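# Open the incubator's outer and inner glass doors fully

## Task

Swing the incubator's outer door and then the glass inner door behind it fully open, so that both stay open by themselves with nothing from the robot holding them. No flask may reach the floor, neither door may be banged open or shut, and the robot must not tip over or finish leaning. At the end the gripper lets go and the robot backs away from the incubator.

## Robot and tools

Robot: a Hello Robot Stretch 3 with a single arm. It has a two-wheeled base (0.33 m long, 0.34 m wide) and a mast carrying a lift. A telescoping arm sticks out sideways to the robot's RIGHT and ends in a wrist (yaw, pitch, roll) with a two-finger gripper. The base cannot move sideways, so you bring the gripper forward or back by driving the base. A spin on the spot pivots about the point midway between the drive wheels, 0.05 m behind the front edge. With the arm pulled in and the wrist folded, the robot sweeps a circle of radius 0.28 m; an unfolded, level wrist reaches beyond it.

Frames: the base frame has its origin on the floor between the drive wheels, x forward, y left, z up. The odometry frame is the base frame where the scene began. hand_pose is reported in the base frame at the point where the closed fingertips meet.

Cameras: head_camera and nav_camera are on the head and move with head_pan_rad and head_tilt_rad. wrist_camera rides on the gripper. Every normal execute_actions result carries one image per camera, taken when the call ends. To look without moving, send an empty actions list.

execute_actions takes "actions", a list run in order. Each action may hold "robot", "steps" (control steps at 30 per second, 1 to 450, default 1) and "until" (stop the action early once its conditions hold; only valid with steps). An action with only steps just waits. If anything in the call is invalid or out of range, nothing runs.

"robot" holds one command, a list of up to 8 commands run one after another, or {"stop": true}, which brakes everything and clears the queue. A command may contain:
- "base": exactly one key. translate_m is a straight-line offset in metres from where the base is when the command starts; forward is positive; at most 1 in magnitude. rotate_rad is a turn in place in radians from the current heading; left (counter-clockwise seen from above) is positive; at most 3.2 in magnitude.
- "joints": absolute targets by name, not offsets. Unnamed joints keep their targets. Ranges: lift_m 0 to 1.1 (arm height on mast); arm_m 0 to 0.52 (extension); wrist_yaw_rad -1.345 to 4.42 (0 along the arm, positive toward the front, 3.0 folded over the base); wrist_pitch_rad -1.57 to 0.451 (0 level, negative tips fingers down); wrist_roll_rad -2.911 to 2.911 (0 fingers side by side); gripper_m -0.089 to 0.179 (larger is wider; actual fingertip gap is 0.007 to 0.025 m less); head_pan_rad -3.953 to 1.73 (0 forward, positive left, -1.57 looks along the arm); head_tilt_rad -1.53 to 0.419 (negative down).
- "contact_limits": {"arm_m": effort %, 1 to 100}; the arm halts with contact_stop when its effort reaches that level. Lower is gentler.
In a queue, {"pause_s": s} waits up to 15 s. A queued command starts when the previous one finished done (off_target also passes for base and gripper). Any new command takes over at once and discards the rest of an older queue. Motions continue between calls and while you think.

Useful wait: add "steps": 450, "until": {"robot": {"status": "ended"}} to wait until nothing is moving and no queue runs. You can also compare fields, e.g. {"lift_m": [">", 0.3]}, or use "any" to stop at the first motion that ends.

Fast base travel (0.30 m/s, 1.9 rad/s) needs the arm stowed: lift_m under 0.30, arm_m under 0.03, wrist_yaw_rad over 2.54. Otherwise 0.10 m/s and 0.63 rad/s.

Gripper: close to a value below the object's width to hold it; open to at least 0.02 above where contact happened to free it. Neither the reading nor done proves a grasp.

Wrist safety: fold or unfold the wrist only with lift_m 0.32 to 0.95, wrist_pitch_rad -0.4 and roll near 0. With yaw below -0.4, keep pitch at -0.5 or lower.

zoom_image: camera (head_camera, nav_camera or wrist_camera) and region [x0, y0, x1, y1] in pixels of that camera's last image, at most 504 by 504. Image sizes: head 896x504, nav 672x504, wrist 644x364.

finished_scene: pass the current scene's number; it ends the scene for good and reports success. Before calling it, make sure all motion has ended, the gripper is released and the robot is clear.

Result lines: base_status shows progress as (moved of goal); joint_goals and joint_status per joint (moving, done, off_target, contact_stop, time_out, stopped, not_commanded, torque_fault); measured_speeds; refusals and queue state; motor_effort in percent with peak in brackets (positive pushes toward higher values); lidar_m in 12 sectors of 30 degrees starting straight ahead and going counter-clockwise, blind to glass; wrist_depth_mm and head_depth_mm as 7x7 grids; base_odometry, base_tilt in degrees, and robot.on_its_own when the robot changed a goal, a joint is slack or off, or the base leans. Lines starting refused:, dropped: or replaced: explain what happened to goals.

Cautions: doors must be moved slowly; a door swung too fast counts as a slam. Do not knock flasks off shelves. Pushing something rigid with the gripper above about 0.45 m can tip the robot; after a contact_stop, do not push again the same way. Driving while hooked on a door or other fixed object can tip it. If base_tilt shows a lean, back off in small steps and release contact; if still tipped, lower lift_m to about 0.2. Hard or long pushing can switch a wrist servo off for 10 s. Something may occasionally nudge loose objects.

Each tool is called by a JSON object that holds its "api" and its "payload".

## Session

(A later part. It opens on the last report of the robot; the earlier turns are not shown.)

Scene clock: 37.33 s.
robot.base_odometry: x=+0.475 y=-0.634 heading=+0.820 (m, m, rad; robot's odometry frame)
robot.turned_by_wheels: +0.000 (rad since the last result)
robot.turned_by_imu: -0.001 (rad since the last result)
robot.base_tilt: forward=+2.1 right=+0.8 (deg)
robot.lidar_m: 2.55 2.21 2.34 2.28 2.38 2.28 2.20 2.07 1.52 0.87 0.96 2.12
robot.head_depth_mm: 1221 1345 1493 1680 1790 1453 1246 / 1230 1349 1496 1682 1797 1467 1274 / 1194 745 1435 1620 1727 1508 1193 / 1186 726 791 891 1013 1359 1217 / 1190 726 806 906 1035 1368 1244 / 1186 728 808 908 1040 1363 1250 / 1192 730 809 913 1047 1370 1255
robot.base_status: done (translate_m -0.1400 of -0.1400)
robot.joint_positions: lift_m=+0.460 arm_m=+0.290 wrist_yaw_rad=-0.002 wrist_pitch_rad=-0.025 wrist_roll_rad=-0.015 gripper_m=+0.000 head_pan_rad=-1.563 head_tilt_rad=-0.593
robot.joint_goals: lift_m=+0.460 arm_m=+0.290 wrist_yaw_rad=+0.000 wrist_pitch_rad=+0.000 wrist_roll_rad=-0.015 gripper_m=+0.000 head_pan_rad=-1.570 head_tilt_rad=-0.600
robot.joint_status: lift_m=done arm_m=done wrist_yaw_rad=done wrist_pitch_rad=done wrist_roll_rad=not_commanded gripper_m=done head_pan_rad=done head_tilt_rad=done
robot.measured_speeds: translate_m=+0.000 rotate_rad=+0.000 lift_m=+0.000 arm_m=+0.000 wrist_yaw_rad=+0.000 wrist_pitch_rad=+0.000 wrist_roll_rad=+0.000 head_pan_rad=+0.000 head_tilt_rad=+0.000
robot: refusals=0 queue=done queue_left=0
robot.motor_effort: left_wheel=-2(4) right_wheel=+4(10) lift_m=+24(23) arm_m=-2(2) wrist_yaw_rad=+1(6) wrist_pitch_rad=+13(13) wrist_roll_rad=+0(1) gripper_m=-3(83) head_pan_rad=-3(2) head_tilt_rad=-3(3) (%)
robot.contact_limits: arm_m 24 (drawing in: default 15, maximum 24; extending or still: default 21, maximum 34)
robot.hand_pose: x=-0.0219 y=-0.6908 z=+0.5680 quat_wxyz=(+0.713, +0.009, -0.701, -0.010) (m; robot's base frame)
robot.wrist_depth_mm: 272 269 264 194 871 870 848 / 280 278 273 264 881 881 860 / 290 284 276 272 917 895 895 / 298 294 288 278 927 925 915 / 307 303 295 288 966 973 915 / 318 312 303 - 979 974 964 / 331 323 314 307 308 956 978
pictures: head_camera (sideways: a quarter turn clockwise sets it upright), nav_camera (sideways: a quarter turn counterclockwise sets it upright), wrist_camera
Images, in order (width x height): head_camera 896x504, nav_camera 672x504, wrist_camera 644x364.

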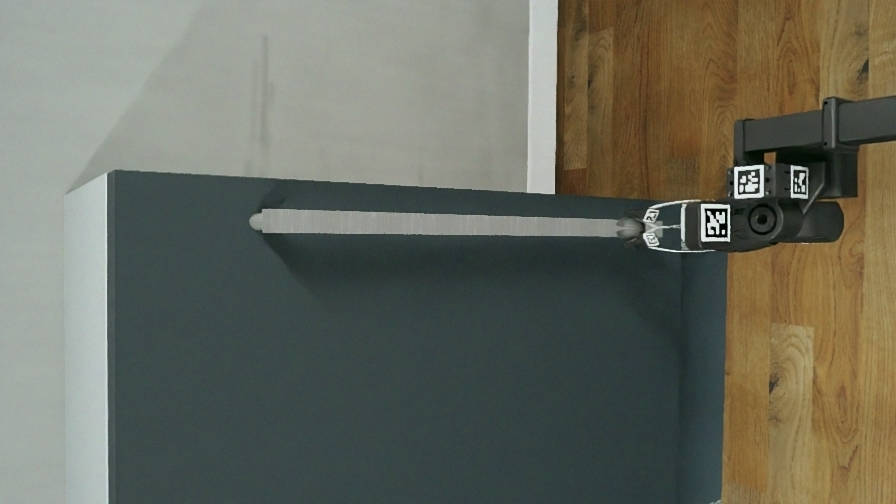

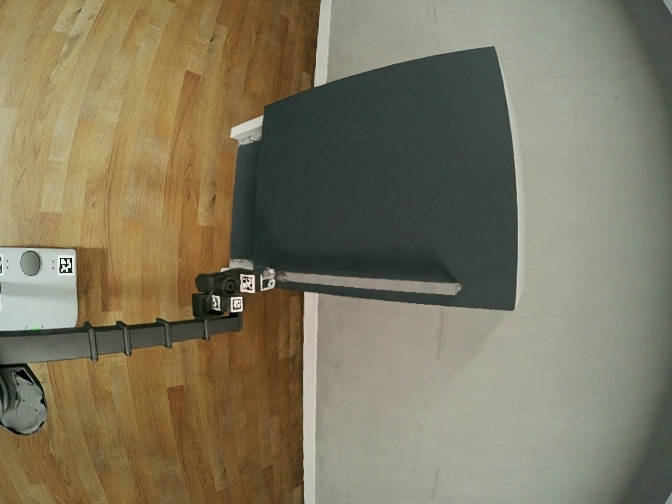

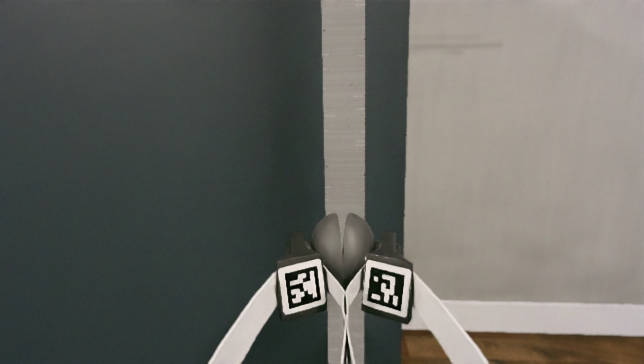

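{"api": "execute_actions", "payload": {"actions": [{"robot": [{"joints": {"gripper_m": 0.1}}, {"joints": {"arm_m": 0.375}}, {"joints": {"gripper_m": -0.03}}], "steps": 300, "until": {"robot": {"queue": ["!=", "running"]}}}]}}

{"api": "execute_actions", "payload": {"actions": [{"robot": {"joints": {"arm_m": 0.30}, "contact_limits": {"arm_m": 24}}, "steps": 300, "until": {"robot": {"queue": ["!=", "running"]}}}]}}

Scene clock: 42.63 s.
robot.base_odometry: x=+0.475 y=-0.634 heading=+0.820 (m, m, rad; robot's odometry frame)
robot.turned_by_wheels: +0.000 (rad since the last result)
robot.turned_by_imu: -0.001 (rad since the last result)
robot.base_tilt: forward=+2.1 right=+0.8 (deg)
robot.lidar_m: 2.55 2.21 2.34 2.28 2.38 2.28 2.21 2.06 1.52 0.87 0.95 2.12
robot.head_depth_mm: 1218 1341 1482 1660 1781 1472 1237 / 1220 1347 1488 1678 1772 1462 1267 / 1198 743 1427 1612 1743 - 1242 / 1181 723 787 888 1007 1366 1246 / 1193 723 807 909 1035 1367 1237 / 1188 728 808 909 1043 1359 1244 / 1200 726 813 912 1045 1366 1252
robot.base_status: done (translate_m -0.1400 of -0.1400)
robot.joint_positions: lift_m=+0.460 arm_m=+0.376 wrist_yaw_rad=-0.004 wrist_pitch_rad=-0.023 wrist_roll_rad=-0.015 gripper_m=-0.029 head_pan_rad=-1.563 head_tilt_rad=-0.593
robot.joint_goals: lift_m=+0.460 arm_m=+0.375 wrist_yaw_rad=+0.000 wrist_pitch_rad=+0.000 wrist_roll_rad=-0.015 gripper_m=-0.030 head_pan_rad=-1.570 head_tilt_rad=-0.600
robot.joint_status: lift_m=done arm_m=done wrist_yaw_rad=done wrist_pitch_rad=done wrist_roll_rad=not_commanded gripper_m=done head_pan_rad=done head_tilt_rad=done
robot.measured_speeds: translate_m=+0.000 rotate_rad=+0.000 lift_m=+0.000 arm_m=+0.000 wrist_yaw_rad=+0.000 wrist_pitch_rad=+0.000 wrist_roll_rad=+0.000 head_pan_rad=+0.000 head_tilt_rad=+0.000
robot: refusals=0 queue=done queue_left=0
robot.motor_effort: left_wheel=-2(4) right_wheel=+7(8) lift_m=+23(23) arm_m=-4(4) wrist_yaw_rad=+3(4) wrist_pitch_rad=+12(12) wrist_roll_rad=+0(0) gripper_m=-24(99) head_pan_rad=-2(3) head_tilt_rad=-3(3) (%)
robot.hand_pose: x=-0.0225 y=-0.7762 z=+0.5685 quat_wxyz=(+0.713, +0.007, -0.701, -0.010) (m; robot's base frame)
robot.wrist_depth_mm: 187 183 180 111 174 761 750 / 192 189 185 114 180 815 792 / 197 195 190 117 184 821 812 / 204 199 195 120 190 838 828 / 210 205 202 124 194 855 849 / 217 213 209 127 - 891 888 / 223 219 214 133 209 910 876
pictures: head_camera (sideways: a quarter turn clockwise sets it upright), nav_camera (sideways: a quarter turn counterclockwise sets it upright), wrist_camera
Images, in order (width x height): head_camera 896x504, nav_camera 672x504, wrist_camera 644x364.

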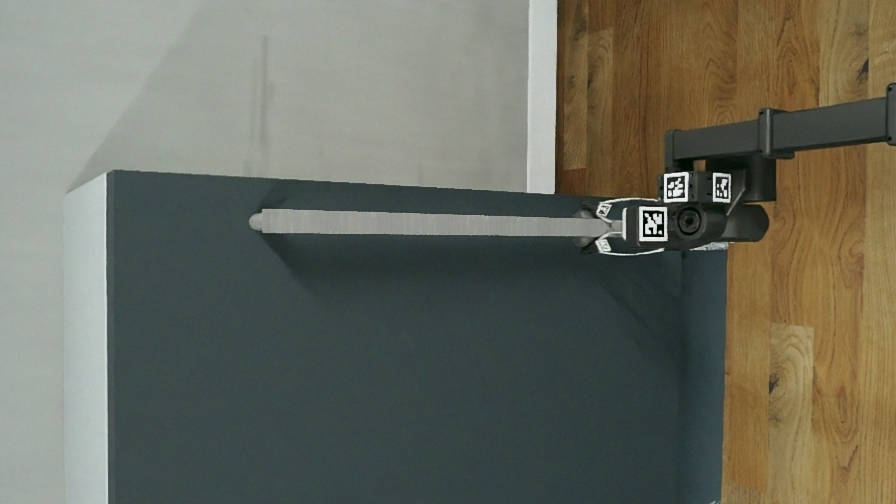

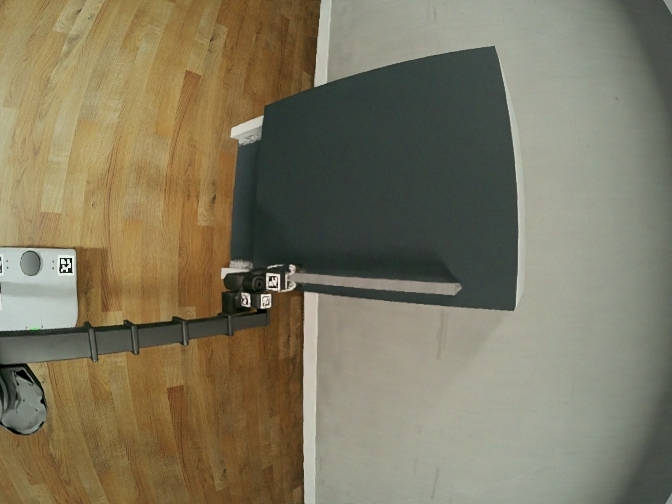

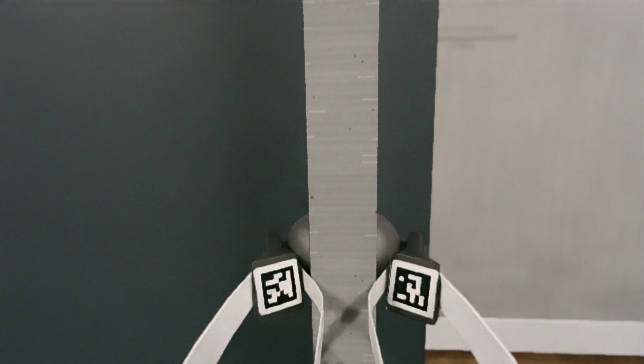

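Scene clock: 44.23 s.
robot.base_odometry: x=+0.475 y=-0.634 heading=+0.821 (m, m, rad; robot's odometry frame)
robot.turned_by_wheels: +0.001 (rad since the last result)
robot.turned_by_imu: +0.001 (rad since the last result)
robot.base_tilt: forward=+2.1 right=+0.8 (deg)
robot.lidar_m: 2.55 2.21 2.34 2.28 2.38 2.28 2.21 2.06 1.53 0.87 0.96 2.12
robot.head_depth_mm: 1221 1340 1488 1677 1790 1471 1245 / 1221 1353 1503 1680 1801 1467 1274 / 1194 666 753 1621 1693 1510 1193 / 1180 653 702 805 904 1068 1221 / 1188 662 736 834 958 1117 1246 / 1190 674 751 848 973 1369 1242 / 1194 682 762 868 993 1360 1247
robot.base_status: done (translate_m -0.1400 of -0.1400)
robot.joint_positions: lift_m=+0.460 arm_m=+0.300 wrist_yaw_rad=+0.032 wrist_pitch_rad=-0.025 wrist_roll_rad=-0.015 gripper_m=-0.023 head_pan_rad=-1.563 head_tilt_rad=-0.594
robot.joint_goals: lift_m=+0.460 arm_m=+0.300 wrist_yaw_rad=+0.000 wrist_pitch_rad=+0.000 wrist_roll_rad=-0.015 gripper_m=-0.024 head_pan_rad=-1.570 head_tilt_rad=-0.600
robot.joint_status: lift_m=done arm_m=done wrist_yaw_rad=done wrist_pitch_rad=done wrist_roll_rad=not_commanded gripper_m=done head_pan_rad=done head_tilt_rad=done
robot.measured_speeds: translate_m=+0.000 rotate_rad=+0.000 lift_m=+0.000 arm_m=+0.000 wrist_yaw_rad=+0.000 wrist_pitch_rad=+0.000 wrist_roll_rad=+0.000 head_pan_rad=+0.000 head_tilt_rad=+0.000
robot: refusals=0 queue=done queue_left=0
robot.on_its_own: gripper_m is held at -0.024, not at your -0.030, by its stall guard, which is still easing; right_wheel is at rest, and its effort (-26) is outside its rest range (-18 to +18); wrist_yaw_rad is at rest, and its effort (-30) is outside its rest range (-12 to +12)
robot.motor_effort: left_wheel=+7(7) right_wheel=-26(27) lift_m=+23(23) arm_m=-2(10) wrist_yaw_rad=-30(30) wrist_pitch_rad=+12(17) wrist_roll_rad=+0(0) gripper_m=-24(25) head_pan_rad=-3(3) head_tilt_rad=-3(3) (%)
robot.contact_limits: arm_m 24 (drawing in: default 15, maximum 24; extending or still: default 21, maximum 34)
robot.hand_pose: x=-0.0134 y=-0.7008 z=+0.5680 quat_wxyz=(+0.713, +0.020, -0.701, +0.002) (m; robot's base frame)
robot.wrist_depth_mm: 216 202 190 112 169 842 836 / 225 208 195 115 174 870 826 / 231 216 201 118 179 904 839 / 240 223 207 122 184 920 886 / 248 232 216 126 187 920 891 / 260 240 226 128 - 960 915 / 269 252 228 134 202 961 922
pictures: head_camera (sideways: a quarter turn clockwise sets it upright), nav_camera (sideways: a quarter turn counterclockwise sets it upright), wrist_camera
Images, in order (width x height): head_camera 896x504, nav_camera 672x504, wrist_camera 644x364.

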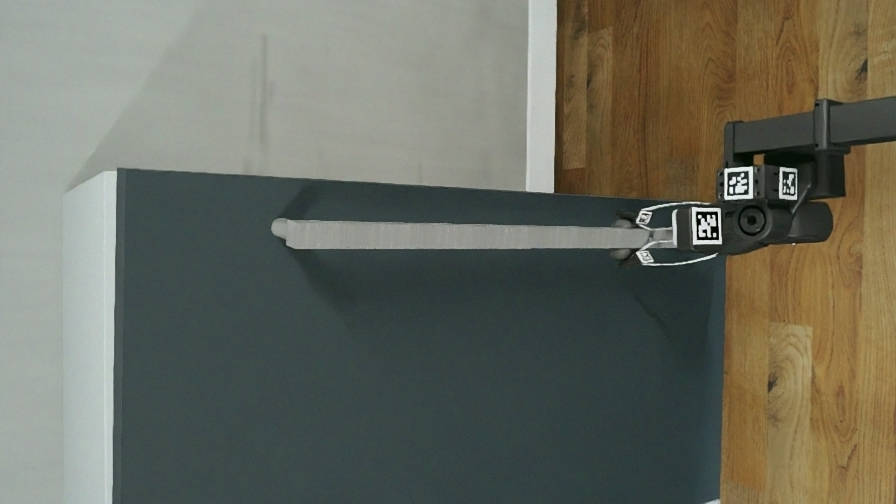

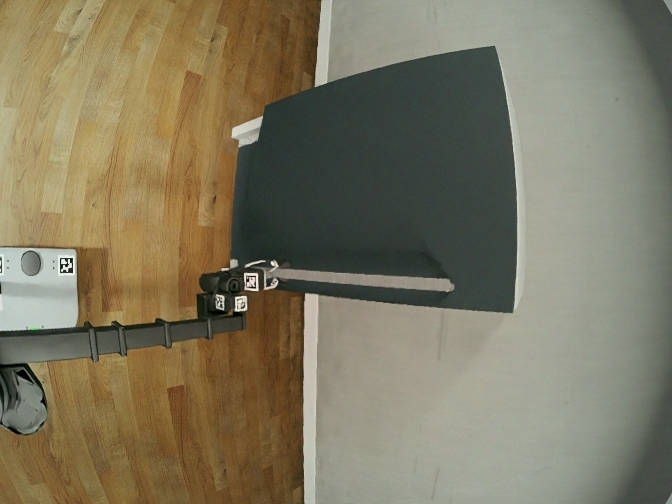

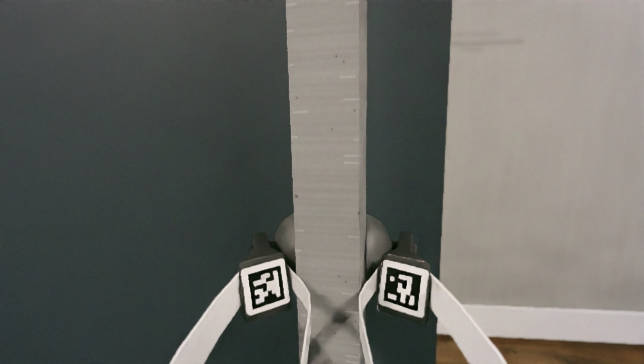

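{"api": "execute_actions", "payload": {"actions": [{"robot": [{"joints": {"arm_m": 0.2, "wrist_yaw_rad": 0.2}, "contact_limits": {"arm_m": 24}},{"joints": {"arm_m": 0.1, "wrist_yaw_rad": 0.5}, "contact_limits": {"arm_m": 24}}], "steps": 300, "until": {"robot": {"queue": ["!=", "running"]}}}]}}

Scene clock: 48.70 s.
robot.base_odometry: x=+0.475 y=-0.634 heading=+0.822 (m, m, rad; robot's odometry frame)
robot.turned_by_wheels: +0.001 (rad since the last result)
robot.turned_by_imu: -0.019 (rad since the last result)
robot.base_tilt: forward=+2.5 right=+0.8 (deg)
robot.lidar_m: 2.55 2.21 2.35 2.28 2.36 2.29 2.20 2.10 1.53 0.87 0.95 2.08
robot.head_depth_mm: 1230 1357 1499 1683 1788 1463 1240 / 1226 1360 1512 1688 1793 1470 1249 / 1210 1316 1464 1650 1738 1468 1239 / 1171 792 870 978 1112 1245 1216 / 1176 421 448 505 581 675 776 / 1170 442 476 478 535 750 1167 / 1196 470 516 597 711 882 1240
robot.base_status: done (translate_m -0.1398 of -0.1400)
robot.joint_positions: lift_m=+0.460 arm_m=+0.101 wrist_yaw_rad=+0.567 wrist_pitch_rad=-0.020 wrist_roll_rad=-0.015 gripper_m=-0.019 head_pan_rad=-1.563 head_tilt_rad=-0.594
robot.joint_goals: lift_m=+0.460 arm_m=+0.100 wrist_yaw_rad=+0.500 wrist_pitch_rad=+0.000 wrist_roll_rad=-0.015 gripper_m=-0.018 head_pan_rad=-1.570 head_tilt_rad=-0.600
robot.joint_status: lift_m=done arm_m=done wrist_yaw_rad=off_target wrist_pitch_rad=done wrist_roll_rad=not_commanded gripper_m=done head_pan_rad=done head_tilt_rad=done
robot.measured_speeds: translate_m=+0.000 rotate_rad=+0.001 lift_m=+0.000 arm_m=+0.000 wrist_yaw_rad=+0.000 wrist_pitch_rad=+0.000 wrist_roll_rad=+0.000 head_pan_rad=+0.000 head_tilt_rad=+0.000
robot: refusals=0 queue=dropped queue_left=0
robot.on_its_own: gripper_m is held at -0.018, not at your -0.030, by its stall guard, which is still easing
robot.motor_effort: left_wheel=+13(15) right_wheel=-85(87) lift_m=+23(23) arm_m=-10(12) wrist_yaw_rad=-64(75) wrist_pitch_rad=+10(13) wrist_roll_rad=+0(0) gripper_m=-14(29) head_pan_rad=-2(3) head_tilt_rad=-2(3) (%)
robot.contact_limits: arm_m 24 (drawing in: default 15, maximum 24; extending or still: default 21, maximum 34)
robot.hand_pose: x=+0.1160 y=-0.4620 z=+0.5694 quat_wxyz=(+0.686, +0.203, -0.671, +0.193) (m; robot's base frame)
robot.wrist_depth_mm: - - 577 119 158 116 122 / - - 630 122 162 118 127 / - - 686 126 164 120 132 / - - 739 129 168 123 138 / - - - 132 164 127 144 / - - - 136 153 131 413 / - - 954 142 191 134 427
pictures: head_camera (sideways: a quarter turn clockwise sets it upright), nav_camera (sideways: a quarter turn counterclockwise sets it upright), wrist_camera
Images, in order (width x height): head_camera 896x504, nav_camera 672x504, wrist_camera 644x364.

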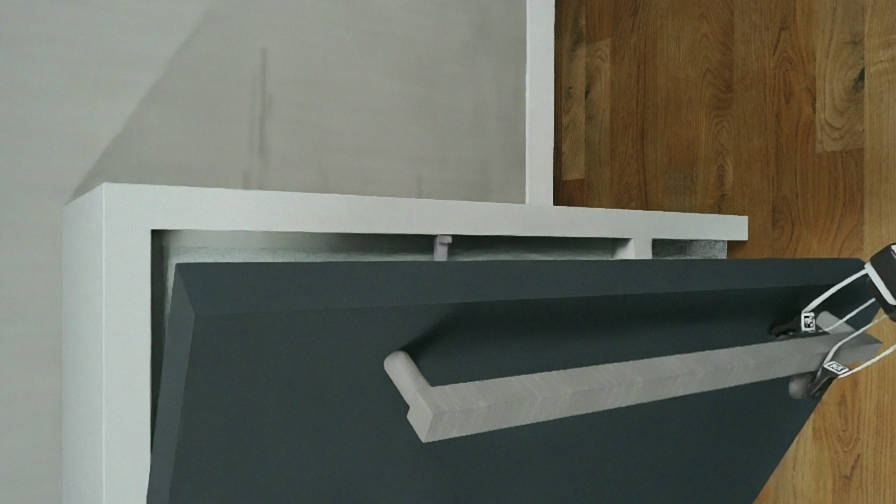

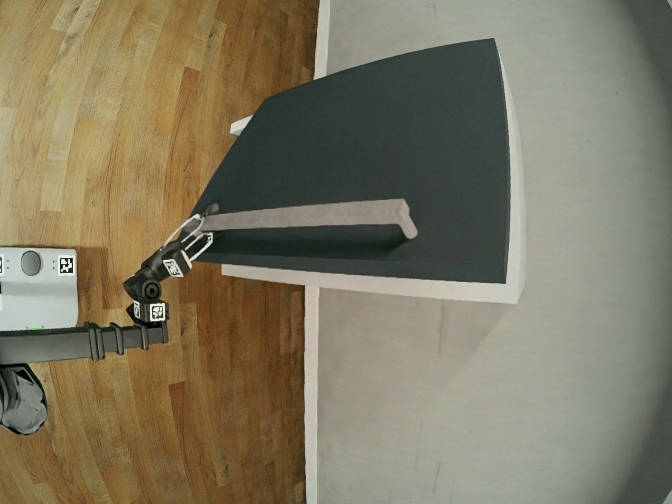

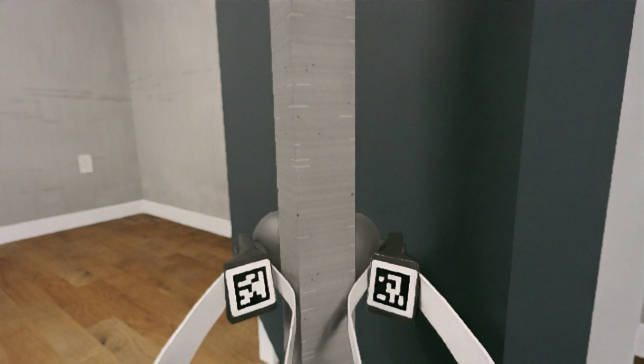

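{"api": "execute_actions", "payload": {"actions": [{"robot": [{"joints": {"gripper_m": 0.13,"wrist_yaw_rad": 0.6}},{"joints": {"arm_m": 0.0}}], "steps": 300, "until": {"robot": {"queue": ["!=", "running"]}}}]}}

Scene clock: 53.27 s.
robot.base_odometry: x=+0.475 y=-0.634 heading=+0.820 (m, m, rad; robot's odometry frame)
robot.turned_by_wheels: -0.002 (rad since the last result)
robot.turned_by_imu: -0.004 (rad since the last result)
robot.base_tilt: forward=+2.1 right=+0.8 (deg)
robot.lidar_m: 2.55 2.21 2.34 2.28 2.37 2.28 2.20 2.11 1.53 0.87 0.95 2.08
robot.head_depth_mm: 1227 1352 1507 1697 1790 1463 1236 / 1236 1358 1501 1685 1796 1478 1238 / 1216 1332 1481 1671 1788 1461 1245 / 1183 496 544 614 703 828 1196 / 1182 498 540 557 654 797 1176 / 1186 520 575 656 762 915 1245 / 1188 546 607 698 817 995 1239
robot.base_status: done (translate_m -0.1400 of -0.1400)
robot.joint_positions: lift_m=+0.460 arm_m=+0.002 wrist_yaw_rad=+0.599 wrist_pitch_rad=-0.021 wrist_roll_rad=-0.015 gripper_m=+0.130 head_pan_rad=-1.563 head_tilt_rad=-0.595
robot.joint_goals: lift_m=+0.460 arm_m=+0.000 wrist_yaw_rad=+0.600 wrist_pitch_rad=+0.000 wrist_roll_rad=-0.015 gripper_m=+0.130 head_pan_rad=-1.570 head_tilt_rad=-0.600
robot.joint_status: lift_m=done arm_m=done wrist_yaw_rad=done wrist_pitch_rad=done wrist_roll_rad=not_commanded gripper_m=done head_pan_rad=done head_tilt_rad=done
robot.measured_speeds: translate_m=+0.000 rotate_rad=+0.000 lift_m=+0.000 arm_m=+0.000 wrist_yaw_rad=+0.000 wrist_pitch_rad=+0.000 wrist_roll_rad=+0.000 head_pan_rad=+0.000 head_tilt_rad=+0.000
robot: refusals=0 queue=done queue_left=0
robot.motor_effort: left_wheel=-1(17) right_wheel=+2(87) lift_m=+22(22) arm_m=-2(10) wrist_yaw_rad=+0(63) wrist_pitch_rad=+10(11) wrist_roll_rad=+0(0) gripper_m=-1(93) head_pan_rad=-3(3) head_tilt_rad=-2(3) (%)
robot.hand_pose: x=+0.1227 y=-0.3580 z=+0.5691 quat_wxyz=(+0.683, +0.214, -0.668, +0.203) (m; robot's base frame)
robot.wrist_depth_mm: - - - 546 386 229 240 / - - - 576 392 237 242 / - - - 595 400 243 247 / - - - 614 411 257 253 / - - - 636 418 285 262 / - - - 698 430 - 264 / - 971 990 963 438 289 281
pictures: head_camera (sideways: a quarter turn clockwise sets it upright), nav_camera (sideways: a quarter turn counterclockwise sets it upright), wrist_camera
Images, in order (width x height): head_camera 896x504, nav_camera 672x504, wrist_camera 644x364.

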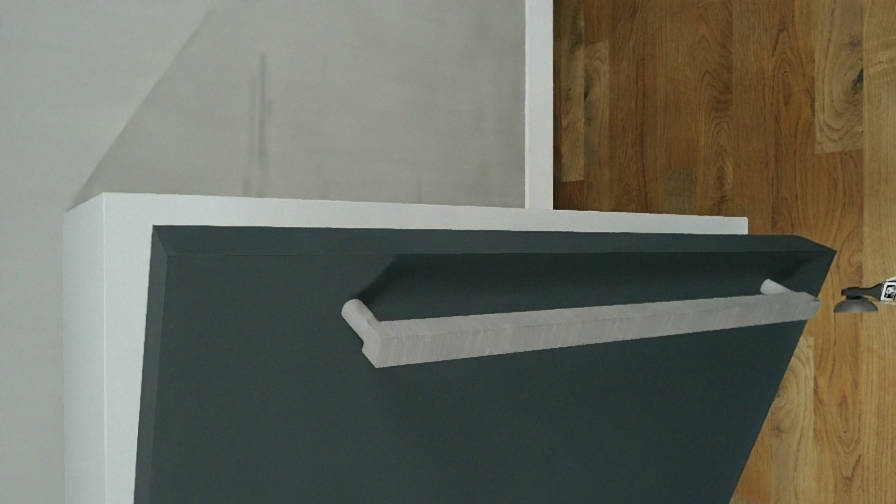

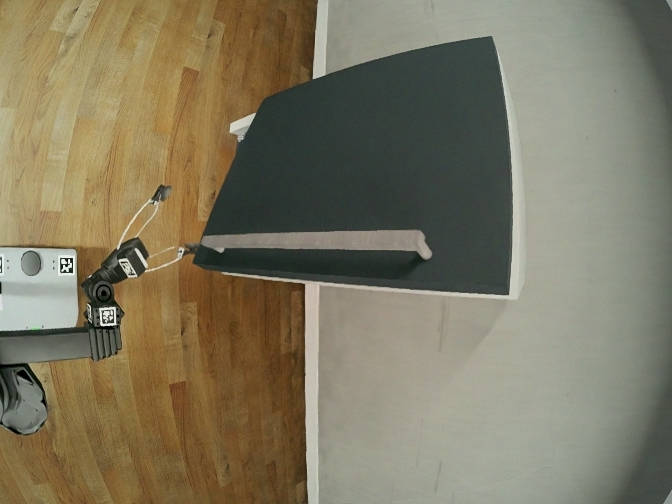

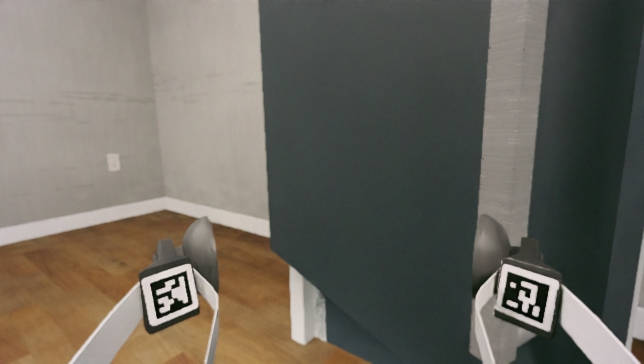

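{"api": "execute_actions", "payload": {"actions": [{"robot": {"base":{"translate_m":-0.3},"joints": {"gripper_m": 0.0,"wrist_yaw_rad": 0.0,"head_pan_rad":-1.2}}, "steps": 300, "until": {"robot": {"status":"ended"}}}]}}

Scene clock: 57.60 s.
robot.base_odometry: x=+0.271 y=-0.853 heading=+0.820 (m, m, rad; robot's odometry frame)
robot.turned_by_wheels: +0.000 (rad since the last result)
robot.turned_by_imu: -0.001 (rad since the last result)
robot.base_tilt: forward=+2.1 right=+0.7 (deg)
robot.lidar_m: 2.85 2.50 2.37 2.28 2.36 1.98 1.90 1.96 1.53 0.96 0.90 1.26
robot.head_depth_mm: 1199 1305 1430 1588 1722 1462 1240 / 1193 1279 1440 1644 1770 1480 1257 / 1180 844 956 1119 1367 1432 1244 / 1190 917 1020 1140 1279 1396 1242 / 1198 585 635 707 810 934 1248 / 1214 567 628 700 805 1108 1243 / 1239 637 725 891 1105 1468 1248
robot.base_status: done (translate_m -0.3000 of -0.3000)
robot.joint_positions: lift_m=+0.460 arm_m=+0.002 wrist_yaw_rad=+0.001 wrist_pitch_rad=-0.021 wrist_roll_rad=-0.015 gripper_m=+0.000 head_pan_rad=-1.207 head_tilt_rad=-0.595
robot.joint_goals: lift_m=+0.460 arm_m=+0.000 wrist_yaw_rad=+0.000 wrist_pitch_rad=+0.000 wrist_roll_rad=-0.015 gripper_m=+0.000 head_pan_rad=-1.200 head_tilt_rad=-0.600
robot.joint_status: lift_m=done arm_m=done wrist_yaw_rad=done wrist_pitch_rad=done wrist_roll_rad=not_commanded gripper_m=done head_pan_rad=done head_tilt_rad=done
robot.measured_speeds: translate_m=+0.000 rotate_rad=+0.000 lift_m=+0.000 arm_m=+0.000 wrist_yaw_rad=+0.000 wrist_pitch_rad=+0.000 wrist_roll_rad=+0.000 head_pan_rad=+0.000 head_tilt_rad=+0.000
robot: refusals=0 queue=done queue_left=0
robot.motor_effort: left_wheel=+0(3) right_wheel=+0(6) lift_m=+23(23) arm_m=-2(2) wrist_yaw_rad=-2(4) wrist_pitch_rad=+10(10) wrist_roll_rad=+0(0) gripper_m=-3(81) head_pan_rad=+3(26) head_tilt_rad=-2(3) (%)
robot.hand_pose: x=-0.0211 y=-0.4025 z=+0.5691 quat_wxyz=(+0.713, +0.008, -0.701, -0.007) (m; robot's base frame)
robot.wrist_depth_mm: 817 880 789 - - - - / 357 919 788 - - - - / 356 - 792 - - - - / 358 - 766 - - - - / 363 783 766 - - - - / 366 699 772 - - - - / 372 795 777 - 992 967 969
pictures: head_camera (sideways: a quarter turn clockwise sets it upright), nav_camera (sideways: a quarter turn counterclockwise sets it upright), wrist_camera
Images, in order (width x height): head_camera 896x504, nav_camera 672x504, wrist_camera 644x364.

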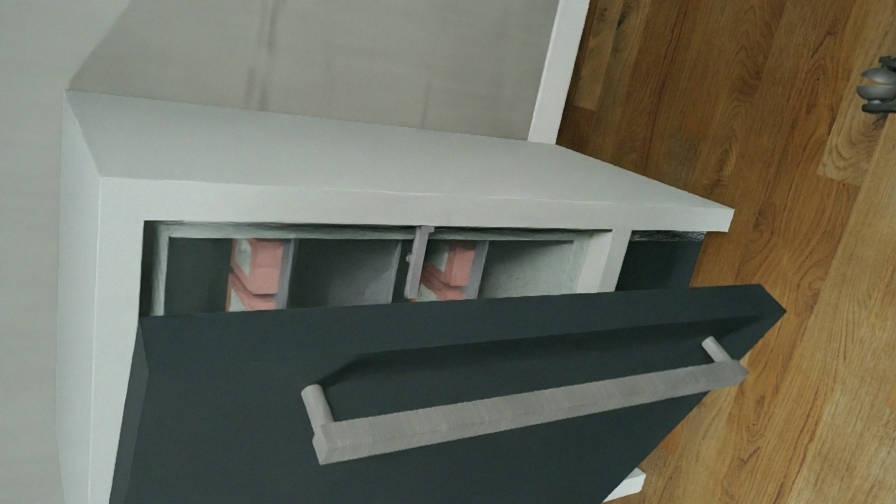

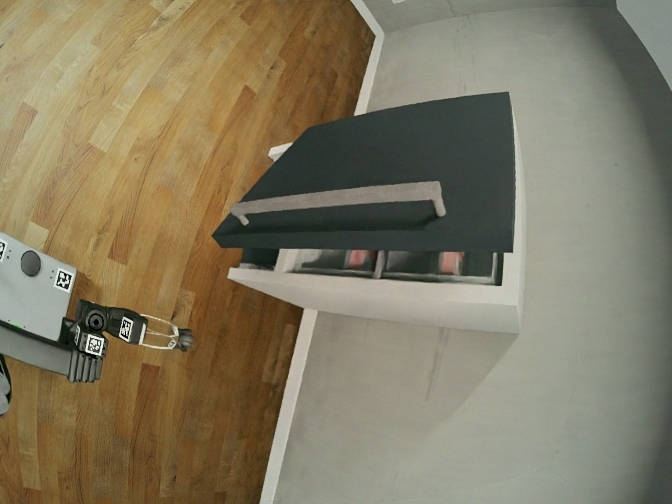

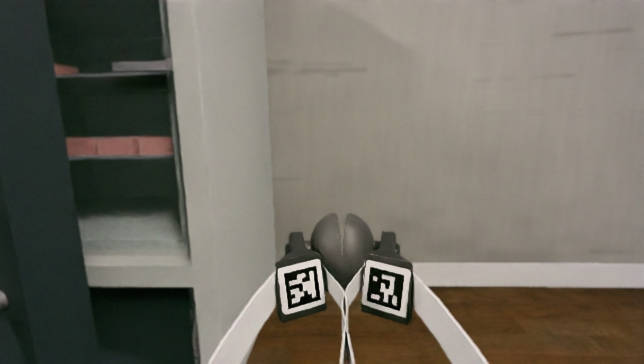

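{"api": "execute_actions", "payload": {"actions": [{"robot": [{"joints": {"wrist_yaw_rad": 1.5}},{"joints": {"arm_m": 0.42}},{"base":{"translate_m":0.3}}], "steps": 450, "until": {"robot": {"queue":["!=","running"]}}}]}}

Scene clock: 68.70 s.
robot.base_odometry: x=+0.476 y=-0.634 heading=+0.818 (m, m, rad; robot's odometry frame)
robot.turned_by_wheels: -0.002 (rad since the last result)
robot.turned_by_imu: -0.354 (rad since the last result)
robot.base_tilt: forward=+2.1 right=+0.7 (deg)
robot.lidar_m: 2.46 2.28 2.86 2.33 2.32 2.56 2.16 2.14 1.78 1.45 0.83 0.97
robot.head_depth_mm: 1200 1321 1472 1646 1762 1546 1243 / 1193 1308 1467 1640 1764 1533 1244 / 1193 1323 1473 1635 1761 1438 1247 / 1168 745 827 933 1068 1220 1217 / 1151 540 585 636 721 855 1217 / 1149 554 602 687 801 947 1244 / 1155 570 631 720 830 996 1242
robot.base_status: done (translate_m +0.2999 of +0.3000)
robot.joint_positions: lift_m=+0.460 arm_m=+0.420 wrist_yaw_rad=+1.471 wrist_pitch_rad=-0.024 wrist_roll_rad=-0.015 gripper_m=+0.000 head_pan_rad=-1.207 head_tilt_rad=-0.595
robot.joint_goals: lift_m=+0.460 arm_m=+0.420 wrist_yaw_rad=+1.500 wrist_pitch_rad=+0.000 wrist_roll_rad=-0.015 gripper_m=+0.000 head_pan_rad=-1.200 head_tilt_rad=-0.600
robot.joint_status: lift_m=done arm_m=done wrist_yaw_rad=done wrist_pitch_rad=done wrist_roll_rad=not_commanded gripper_m=done head_pan_rad=done head_tilt_rad=done
robot.measured_speeds: translate_m=+0.000 rotate_rad=+0.000 lift_m=+0.000 arm_m=+0.000 wrist_yaw_rad=+0.000 wrist_pitch_rad=+0.000 wrist_roll_rad=+0.000 head_pan_rad=+0.000 head_tilt_rad=+0.000
robot: refusals=0 queue=done queue_left=0
robot.on_its_own: left_wheel is at rest, and its effort (-22) is outside its rest range (-18 to +18); right_wheel is at rest, and its effort (+78) is outside its rest range (-18 to +18); wrist_yaw_rad is at rest, and its effort (+27) is outside its rest range (-12 to +12)
robot.motor_effort: left_wheel=-22(22) right_wheel=+78(79) lift_m=+23(23) arm_m=+1(2) wrist_yaw_rad=+27(76) wrist_pitch_rad=+11(13) wrist_roll_rad=+0(0) gripper_m=-4(10) head_pan_rad=+3(3) head_tilt_rad=-2(2) (%)
robot.hand_pose: x=+0.2330 y=-0.5903 z=+0.5685 quat_wxyz=(+0.534, +0.477, -0.514, +0.472) (m; robot's base frame)
robot.wrist_depth_mm: - 186 - 159 848 410 230 / - 188 - 164 873 795 234 / - - - 168 737 776 240 / - - - 174 962 487 248 / - - - 176 715 649 258 / - - - - 533 455 263 / - 976 931 189 459 364 272
pictures: head_camera (sideways: a quarter turn clockwise sets it upright), nav_camera (sideways: a quarter turn counterclockwise sets it upright), wrist_camera
Images, in order (width x height): head_camera 896x504, nav_camera 672x504, wrist_camera 644x364.

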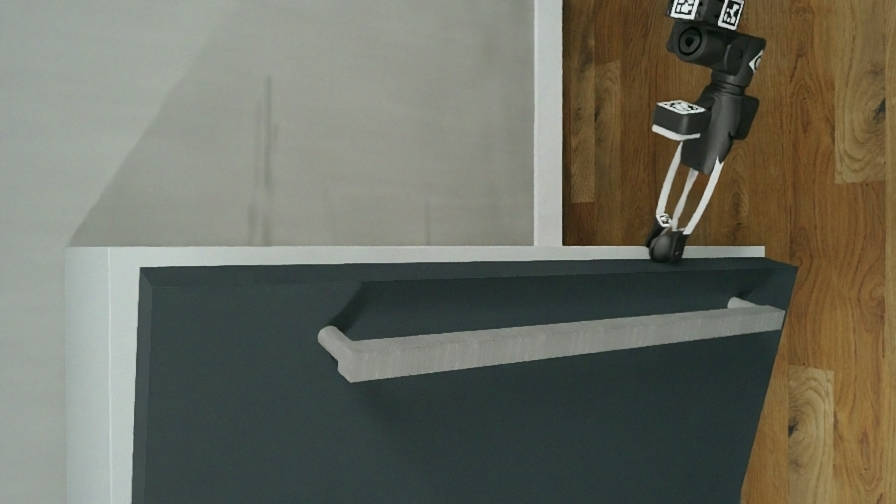

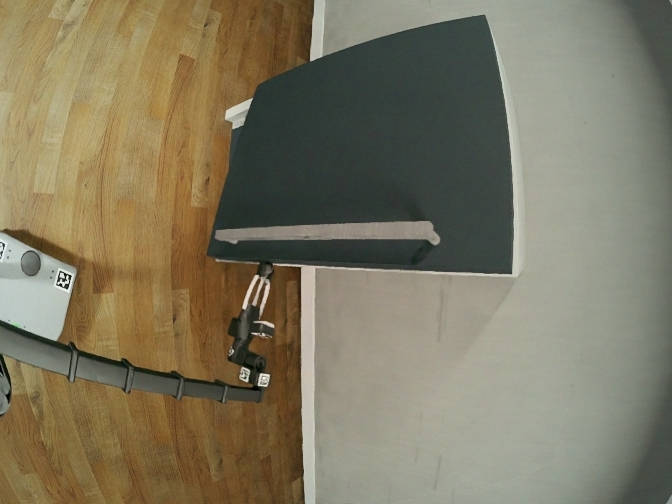

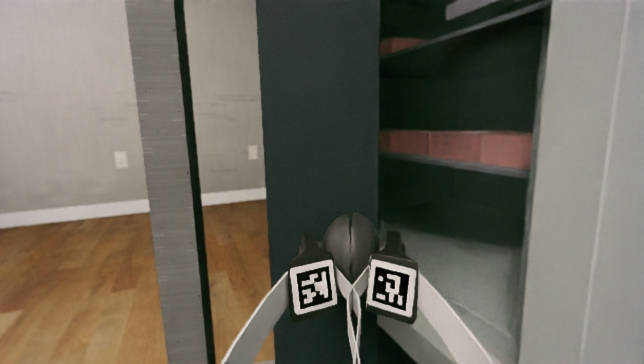

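{"api": "execute_actions", "payload": {"actions": [{"robot": [{"base":{"translate_m":-0.3}},{"base":{"rotate_rad":0.33},"joints": {"arm_m": 0.52,"wrist_yaw_rad":1.3,"head_pan_rad":-0.9}}], "steps": 450, "until": {"robot": {"queue":["!=","running"]}}}]}}

Scene clock: 75.13 s.
robot.base_odometry: x=+0.271 y=-0.854 heading=+1.150 (m, m, rad; robot's odometry frame)
robot.turned_by_wheels: +0.332 (rad since the last result)
robot.turned_by_imu: +0.329 (rad since the last result)
robot.base_tilt: forward=+2.1 right=+0.7 (deg)
robot.lidar_m: 2.89 2.51 2.31 2.22 2.28 1.95 1.86 1.91 1.62 1.23 0.98 1.34
robot.head_depth_mm: 1175 866 970 1093 1332 1458 1245 / 1177 688 762 864 1177 1399 1237 / 1181 759 798 881 983 1396 1246 / 1185 863 958 1075 1232 1466 1245 / 1200 984 1111 1279 1669 1466 1248 / 1792 1155 2328 2193 1793 1472 1248 / 2027 2288 2640 2312 1809 1474 1249
robot.base_status: done (rotate_rad +0.3299 of +0.3300)
robot.joint_positions: lift_m=+0.460 arm_m=+0.520 wrist_yaw_rad=+1.301 wrist_pitch_rad=-0.024 wrist_roll_rad=-0.015 gripper_m=+0.000 head_pan_rad=-0.907 head_tilt_rad=-0.595
robot.joint_goals: lift_m=+0.460 arm_m=+0.520 wrist_yaw_rad=+1.300 wrist_pitch_rad=+0.000 wrist_roll_rad=-0.015 gripper_m=+0.000 head_pan_rad=-0.900 head_tilt_rad=-0.600
robot.joint_status: lift_m=done arm_m=done wrist_yaw_rad=done wrist_pitch_rad=done wrist_roll_rad=not_commanded gripper_m=done head_pan_rad=done head_tilt_rad=done
robot.measured_speeds: translate_m=+0.000 rotate_rad=+0.000 lift_m=+0.000 arm_m=+0.000 wrist_yaw_rad=+0.000 wrist_pitch_rad=+0.000 wrist_roll_rad=+0.000 head_pan_rad=+0.000 head_tilt_rad=+0.000
robot: refusals=0 queue=done queue_left=0
robot.motor_effort: left_wheel=-3(23) right_wheel=+4(78) lift_m=+22(22) arm_m=+3(2) wrist_yaw_rad=-1(27) wrist_pitch_rad=+12(12) wrist_roll_rad=+1(0) gripper_m=-3(5) head_pan_rad=+3(25) head_tilt_rad=-3(2) (%)
robot.hand_pose: x=+0.2250 y=-0.7329 z=+0.5685 quat_wxyz=(+0.572, +0.432, -0.553, +0.425) (m; robot's base frame)
robot.wrist_depth_mm: - - 277 241 868 354 269 / - - 286 246 881 607 282 / - - 294 256 905 327 287 / - - 302 262 964 331 298 / - - - 265 796 333 309 / - - 333 - 546 339 323 / - - 964 283 699 342 334
pictures: head_camera (sideways: a quarter turn clockwise sets it upright), nav_camera (sideways: a quarter turn counterclockwise sets it upright), wrist_camera
Images, in order (width x height): head_camera 896x504, nav_camera 672x504, wrist_camera 644x364.

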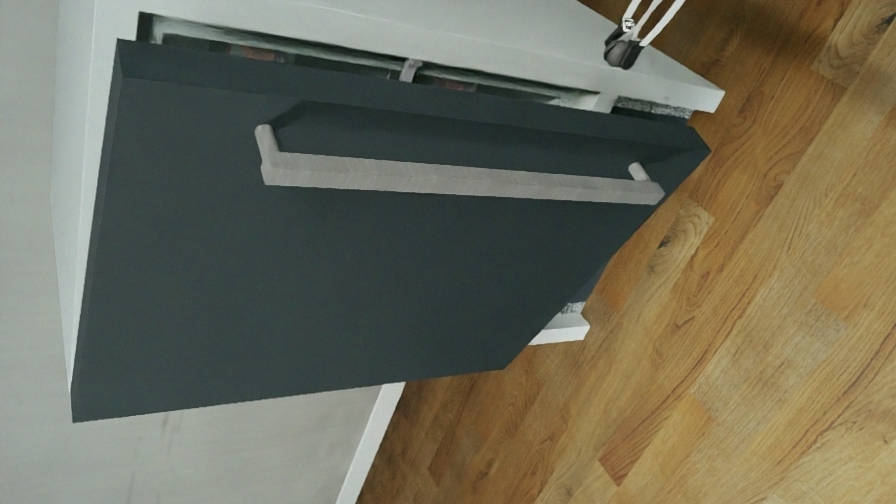

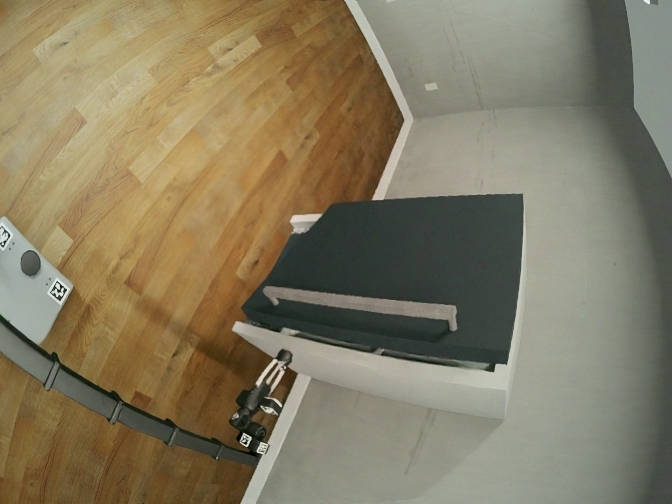

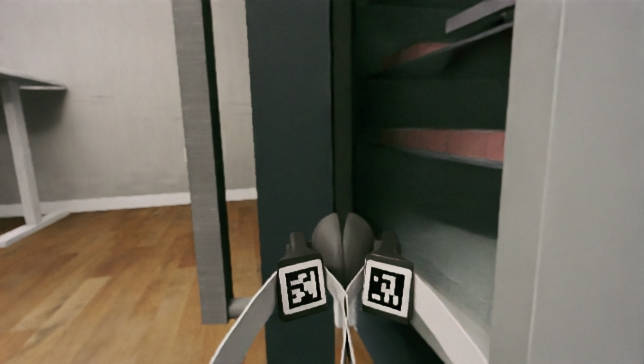

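{"api": "execute_actions", "payload": {"actions": [{"robot": [{"joints": {"wrist_yaw_rad":0.95}},{"base":{"translate_m":0.16}}], "steps": 450, "until": {"robot": {"queue":["!=","running"]}}}]}}

Scene clock: 79.30 s.
robot.base_odometry: x=+0.336 y=-0.708 heading=+1.150 (m, m, rad; robot's odometry frame)
robot.turned_by_wheels: +0.000 (rad since the last result)
robot.turned_by_imu: -0.001 (rad since the last result)
robot.base_tilt: forward=+2.1 right=+0.7 (deg)
robot.lidar_m: 2.73 2.37 2.32 2.21 2.28 2.11 2.02 2.08 1.61 0.95 1.01 2.12
robot.head_depth_mm: 1181 660 683 739 839 1017 1241 / 1174 730 792 867 948 1081 1243 / 1187 815 888 985 1105 1435 1242 / 1522 916 1013 1145 1319 1458 1247 / 1669 1050 1195 1392 1738 1469 1242 / 1863 2083 2349 2297 1782 1466 1240 / 2032 2277 2588 2286 1803 1470 1247
robot.base_status: done (translate_m +0.1600 of +0.1600)
robot.joint_positions: lift_m=+0.460 arm_m=+0.520 wrist_yaw_rad=+0.952 wrist_pitch_rad=-0.024 wrist_roll_rad=-0.015 gripper_m=+0.000 head_pan_rad=-0.907 head_tilt_rad=-0.595
robot.joint_goals: lift_m=+0.460 arm_m=+0.520 wrist_yaw_rad=+0.950 wrist_pitch_rad=+0.000 wrist_roll_rad=-0.015 gripper_m=+0.000 head_pan_rad=-0.900 head_tilt_rad=-0.600
robot.joint_status: lift_m=done arm_m=done wrist_yaw_rad=done wrist_pitch_rad=done wrist_roll_rad=not_commanded gripper_m=done head_pan_rad=done head_tilt_rad=done
robot.measured_speeds: translate_m=+0.000 rotate_rad=+0.000 lift_m=+0.000 arm_m=+0.000 wrist_yaw_rad=+0.000 wrist_pitch_rad=+0.000 wrist_roll_rad=+0.000 head_pan_rad=+0.000 head_tilt_rad=+0.000
robot: refusals=0 queue=done queue_left=0
robot.motor_effort: left_wheel=-3(3) right_wheel=+4(12) lift_m=+22(22) arm_m=+3(2) wrist_yaw_rad=-2(3) wrist_pitch_rad=+12(12) wrist_roll_rad=+0(0) gripper_m=-2(3) head_pan_rad=+3(3) head_tilt_rad=-2(3) (%)
robot.hand_pose: x=+0.1868 y=-0.8130 z=+0.5685 quat_wxyz=(+0.637, +0.329, -0.619, +0.319) (m; robot's base frame)
robot.wrist_depth_mm: 84 88 699 761 443 204 194 / 85 90 733 801 801 209 204 / 87 92 737 786 812 212 217 / 89 94 764 863 840 216 229 / 91 96 703 807 726 220 244 / 93 98 107 - 519 222 263 / 96 101 109 483 391 226 279
pictures: head_camera (sideways: a quarter turn clockwise sets it upright), nav_camera (sideways: a quarter turn counterclockwise sets it upright), wrist_camera
Images, in order (width x height): head_camera 896x504, nav_camera 672x504, wrist_camera 644x364.

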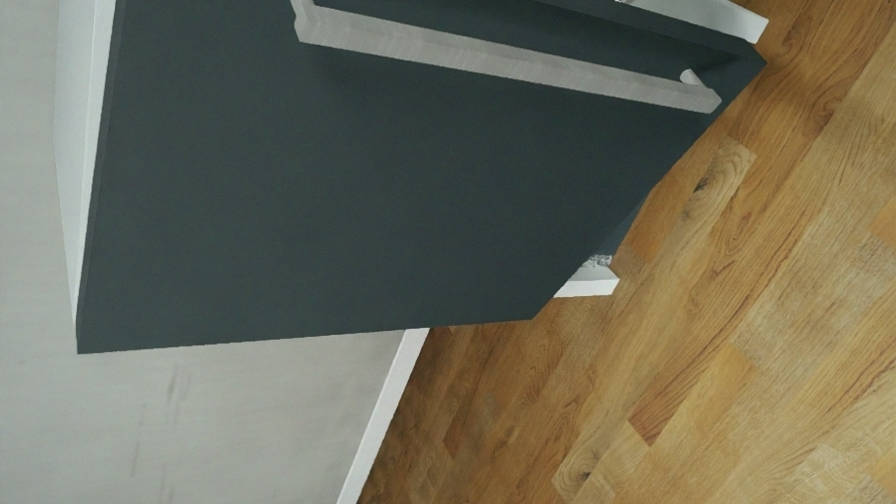

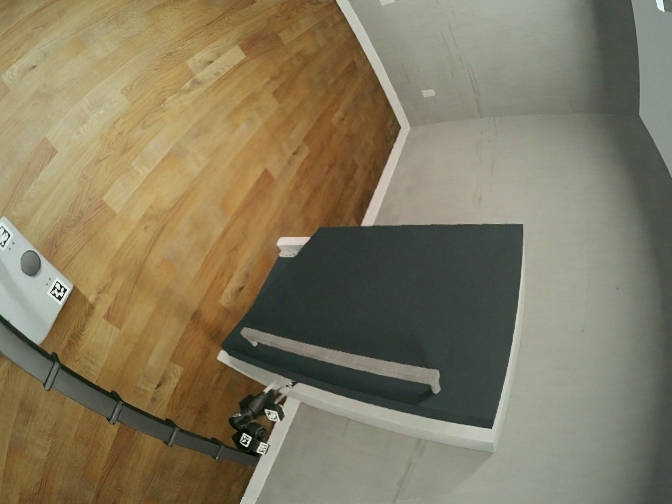

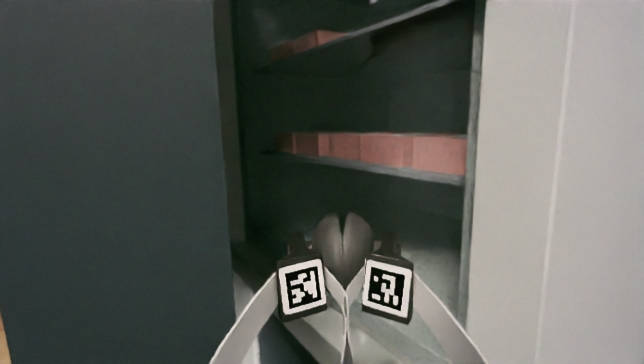

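{"api": "execute_actions", "payload": {"actions": [{"robot": [{"joints": {"wrist_yaw_rad":1.5}},{"base":{"translate_m":0.1},"joints":{"arm_m":0.45}},{"base":{"translate_m":0.15},"joints":{"arm_m":0.40}}], "steps": 450, "until": {"robot": {"queue":["!=","running"]}}}]}}

Scene clock: 85.47 s.
robot.base_odometry: x=+0.438 y=-0.479 heading=+1.150 (m, m, rad; robot's odometry frame)
robot.turned_by_wheels: +0.000 (rad since the last result)
robot.turned_by_imu: -0.001 (rad since the last result)
robot.base_tilt: forward=+2.1 right=+0.8 (deg)
robot.lidar_m: 2.48 2.13 2.30 2.22 2.29 2.38 2.27 2.24 1.60 0.93 1.00 2.12
robot.head_depth_mm: 1181 1134 1130 1201 1252 1314 1240 / 1344 1017 1152 1298 1311 1393 1242 / 1439 951 1060 1210 1350 1461 1244 / 1586 496 512 574 651 754 895 / 1718 403 339 378 431 501 612 / 1851 1977 337 386 494 613 1169 / 2017 2276 2583 2058 1693 1470 1246
robot.base_status: done (translate_m +0.1500 of +0.1500)
robot.joint_positions: lift_m=+0.460 arm_m=+0.400 wrist_yaw_rad=+1.499 wrist_pitch_rad=-0.024 wrist_roll_rad=-0.015 gripper_m=+0.000 head_pan_rad=-0.907 head_tilt_rad=-0.595
robot.joint_goals: lift_m=+0.460 arm_m=+0.400 wrist_yaw_rad=+1.500 wrist_pitch_rad=+0.000 wrist_roll_rad=-0.015 gripper_m=+0.000 head_pan_rad=-0.900 head_tilt_rad=-0.600
robot.joint_status: lift_m=done arm_m=done wrist_yaw_rad=done wrist_pitch_rad=done wrist_roll_rad=not_commanded gripper_m=done head_pan_rad=done head_tilt_rad=done
robot.measured_speeds: translate_m=+0.000 rotate_rad=+0.000 lift_m=+0.000 arm_m=+0.000 wrist_yaw_rad=+0.000 wrist_pitch_rad=+0.000 wrist_roll_rad=+0.000 head_pan_rad=+0.000 head_tilt_rad=+0.000
robot: refusals=0 queue=done queue_left=0
robot.motor_effort: left_wheel=-3(15) right_wheel=+4(41) lift_m=+23(22) arm_m=-2(3) wrist_yaw_rad=+1(40) wrist_pitch_rad=+12(11) wrist_roll_rad=+0(0) gripper_m=-3(5) head_pan_rad=+3(3) head_tilt_rad=-3(3) (%)
robot.hand_pose: x=+0.2336 y=-0.5636 z=+0.5685 quat_wxyz=(+0.528, +0.484, -0.508, +0.479) (m; robot's base frame)
robot.wrist_depth_mm: 219 238 268 308 358 430 464 / 221 243 274 314 367 449 479 / 225 247 280 323 381 465 484 / 229 253 287 334 396 476 498 / 234 256 293 323 414 501 505 / 238 263 295 - 442 521 496 / 242 270 300 353 429 579 456
pictures: head_camera (sideways: a quarter turn clockwise sets it upright), nav_camera (sideways: a quarter turn counterclockwise sets it upright), wrist_camera
Images, in order (width x height): head_camera 896x504, nav_camera 672x504, wrist_camera 644x364.

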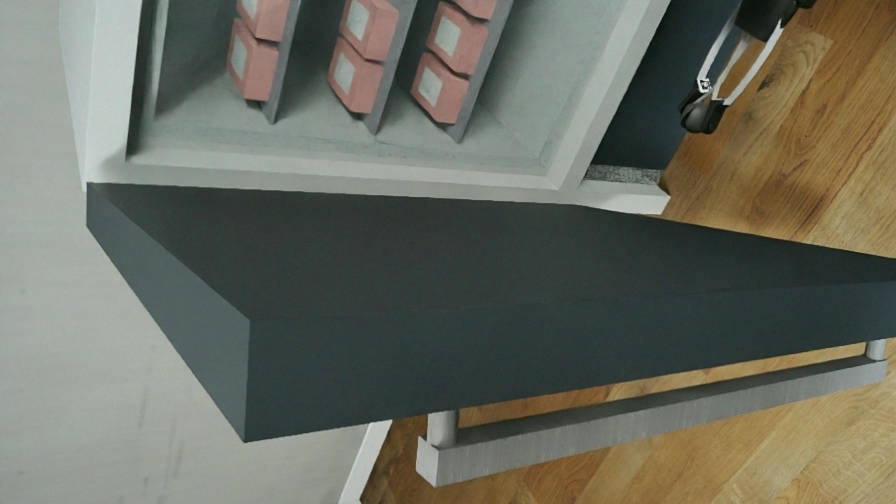

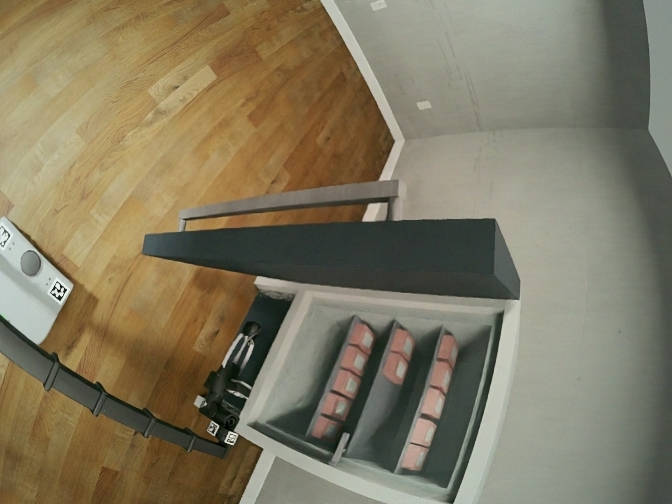

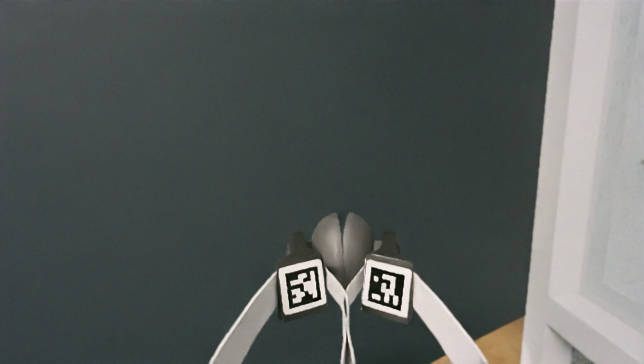

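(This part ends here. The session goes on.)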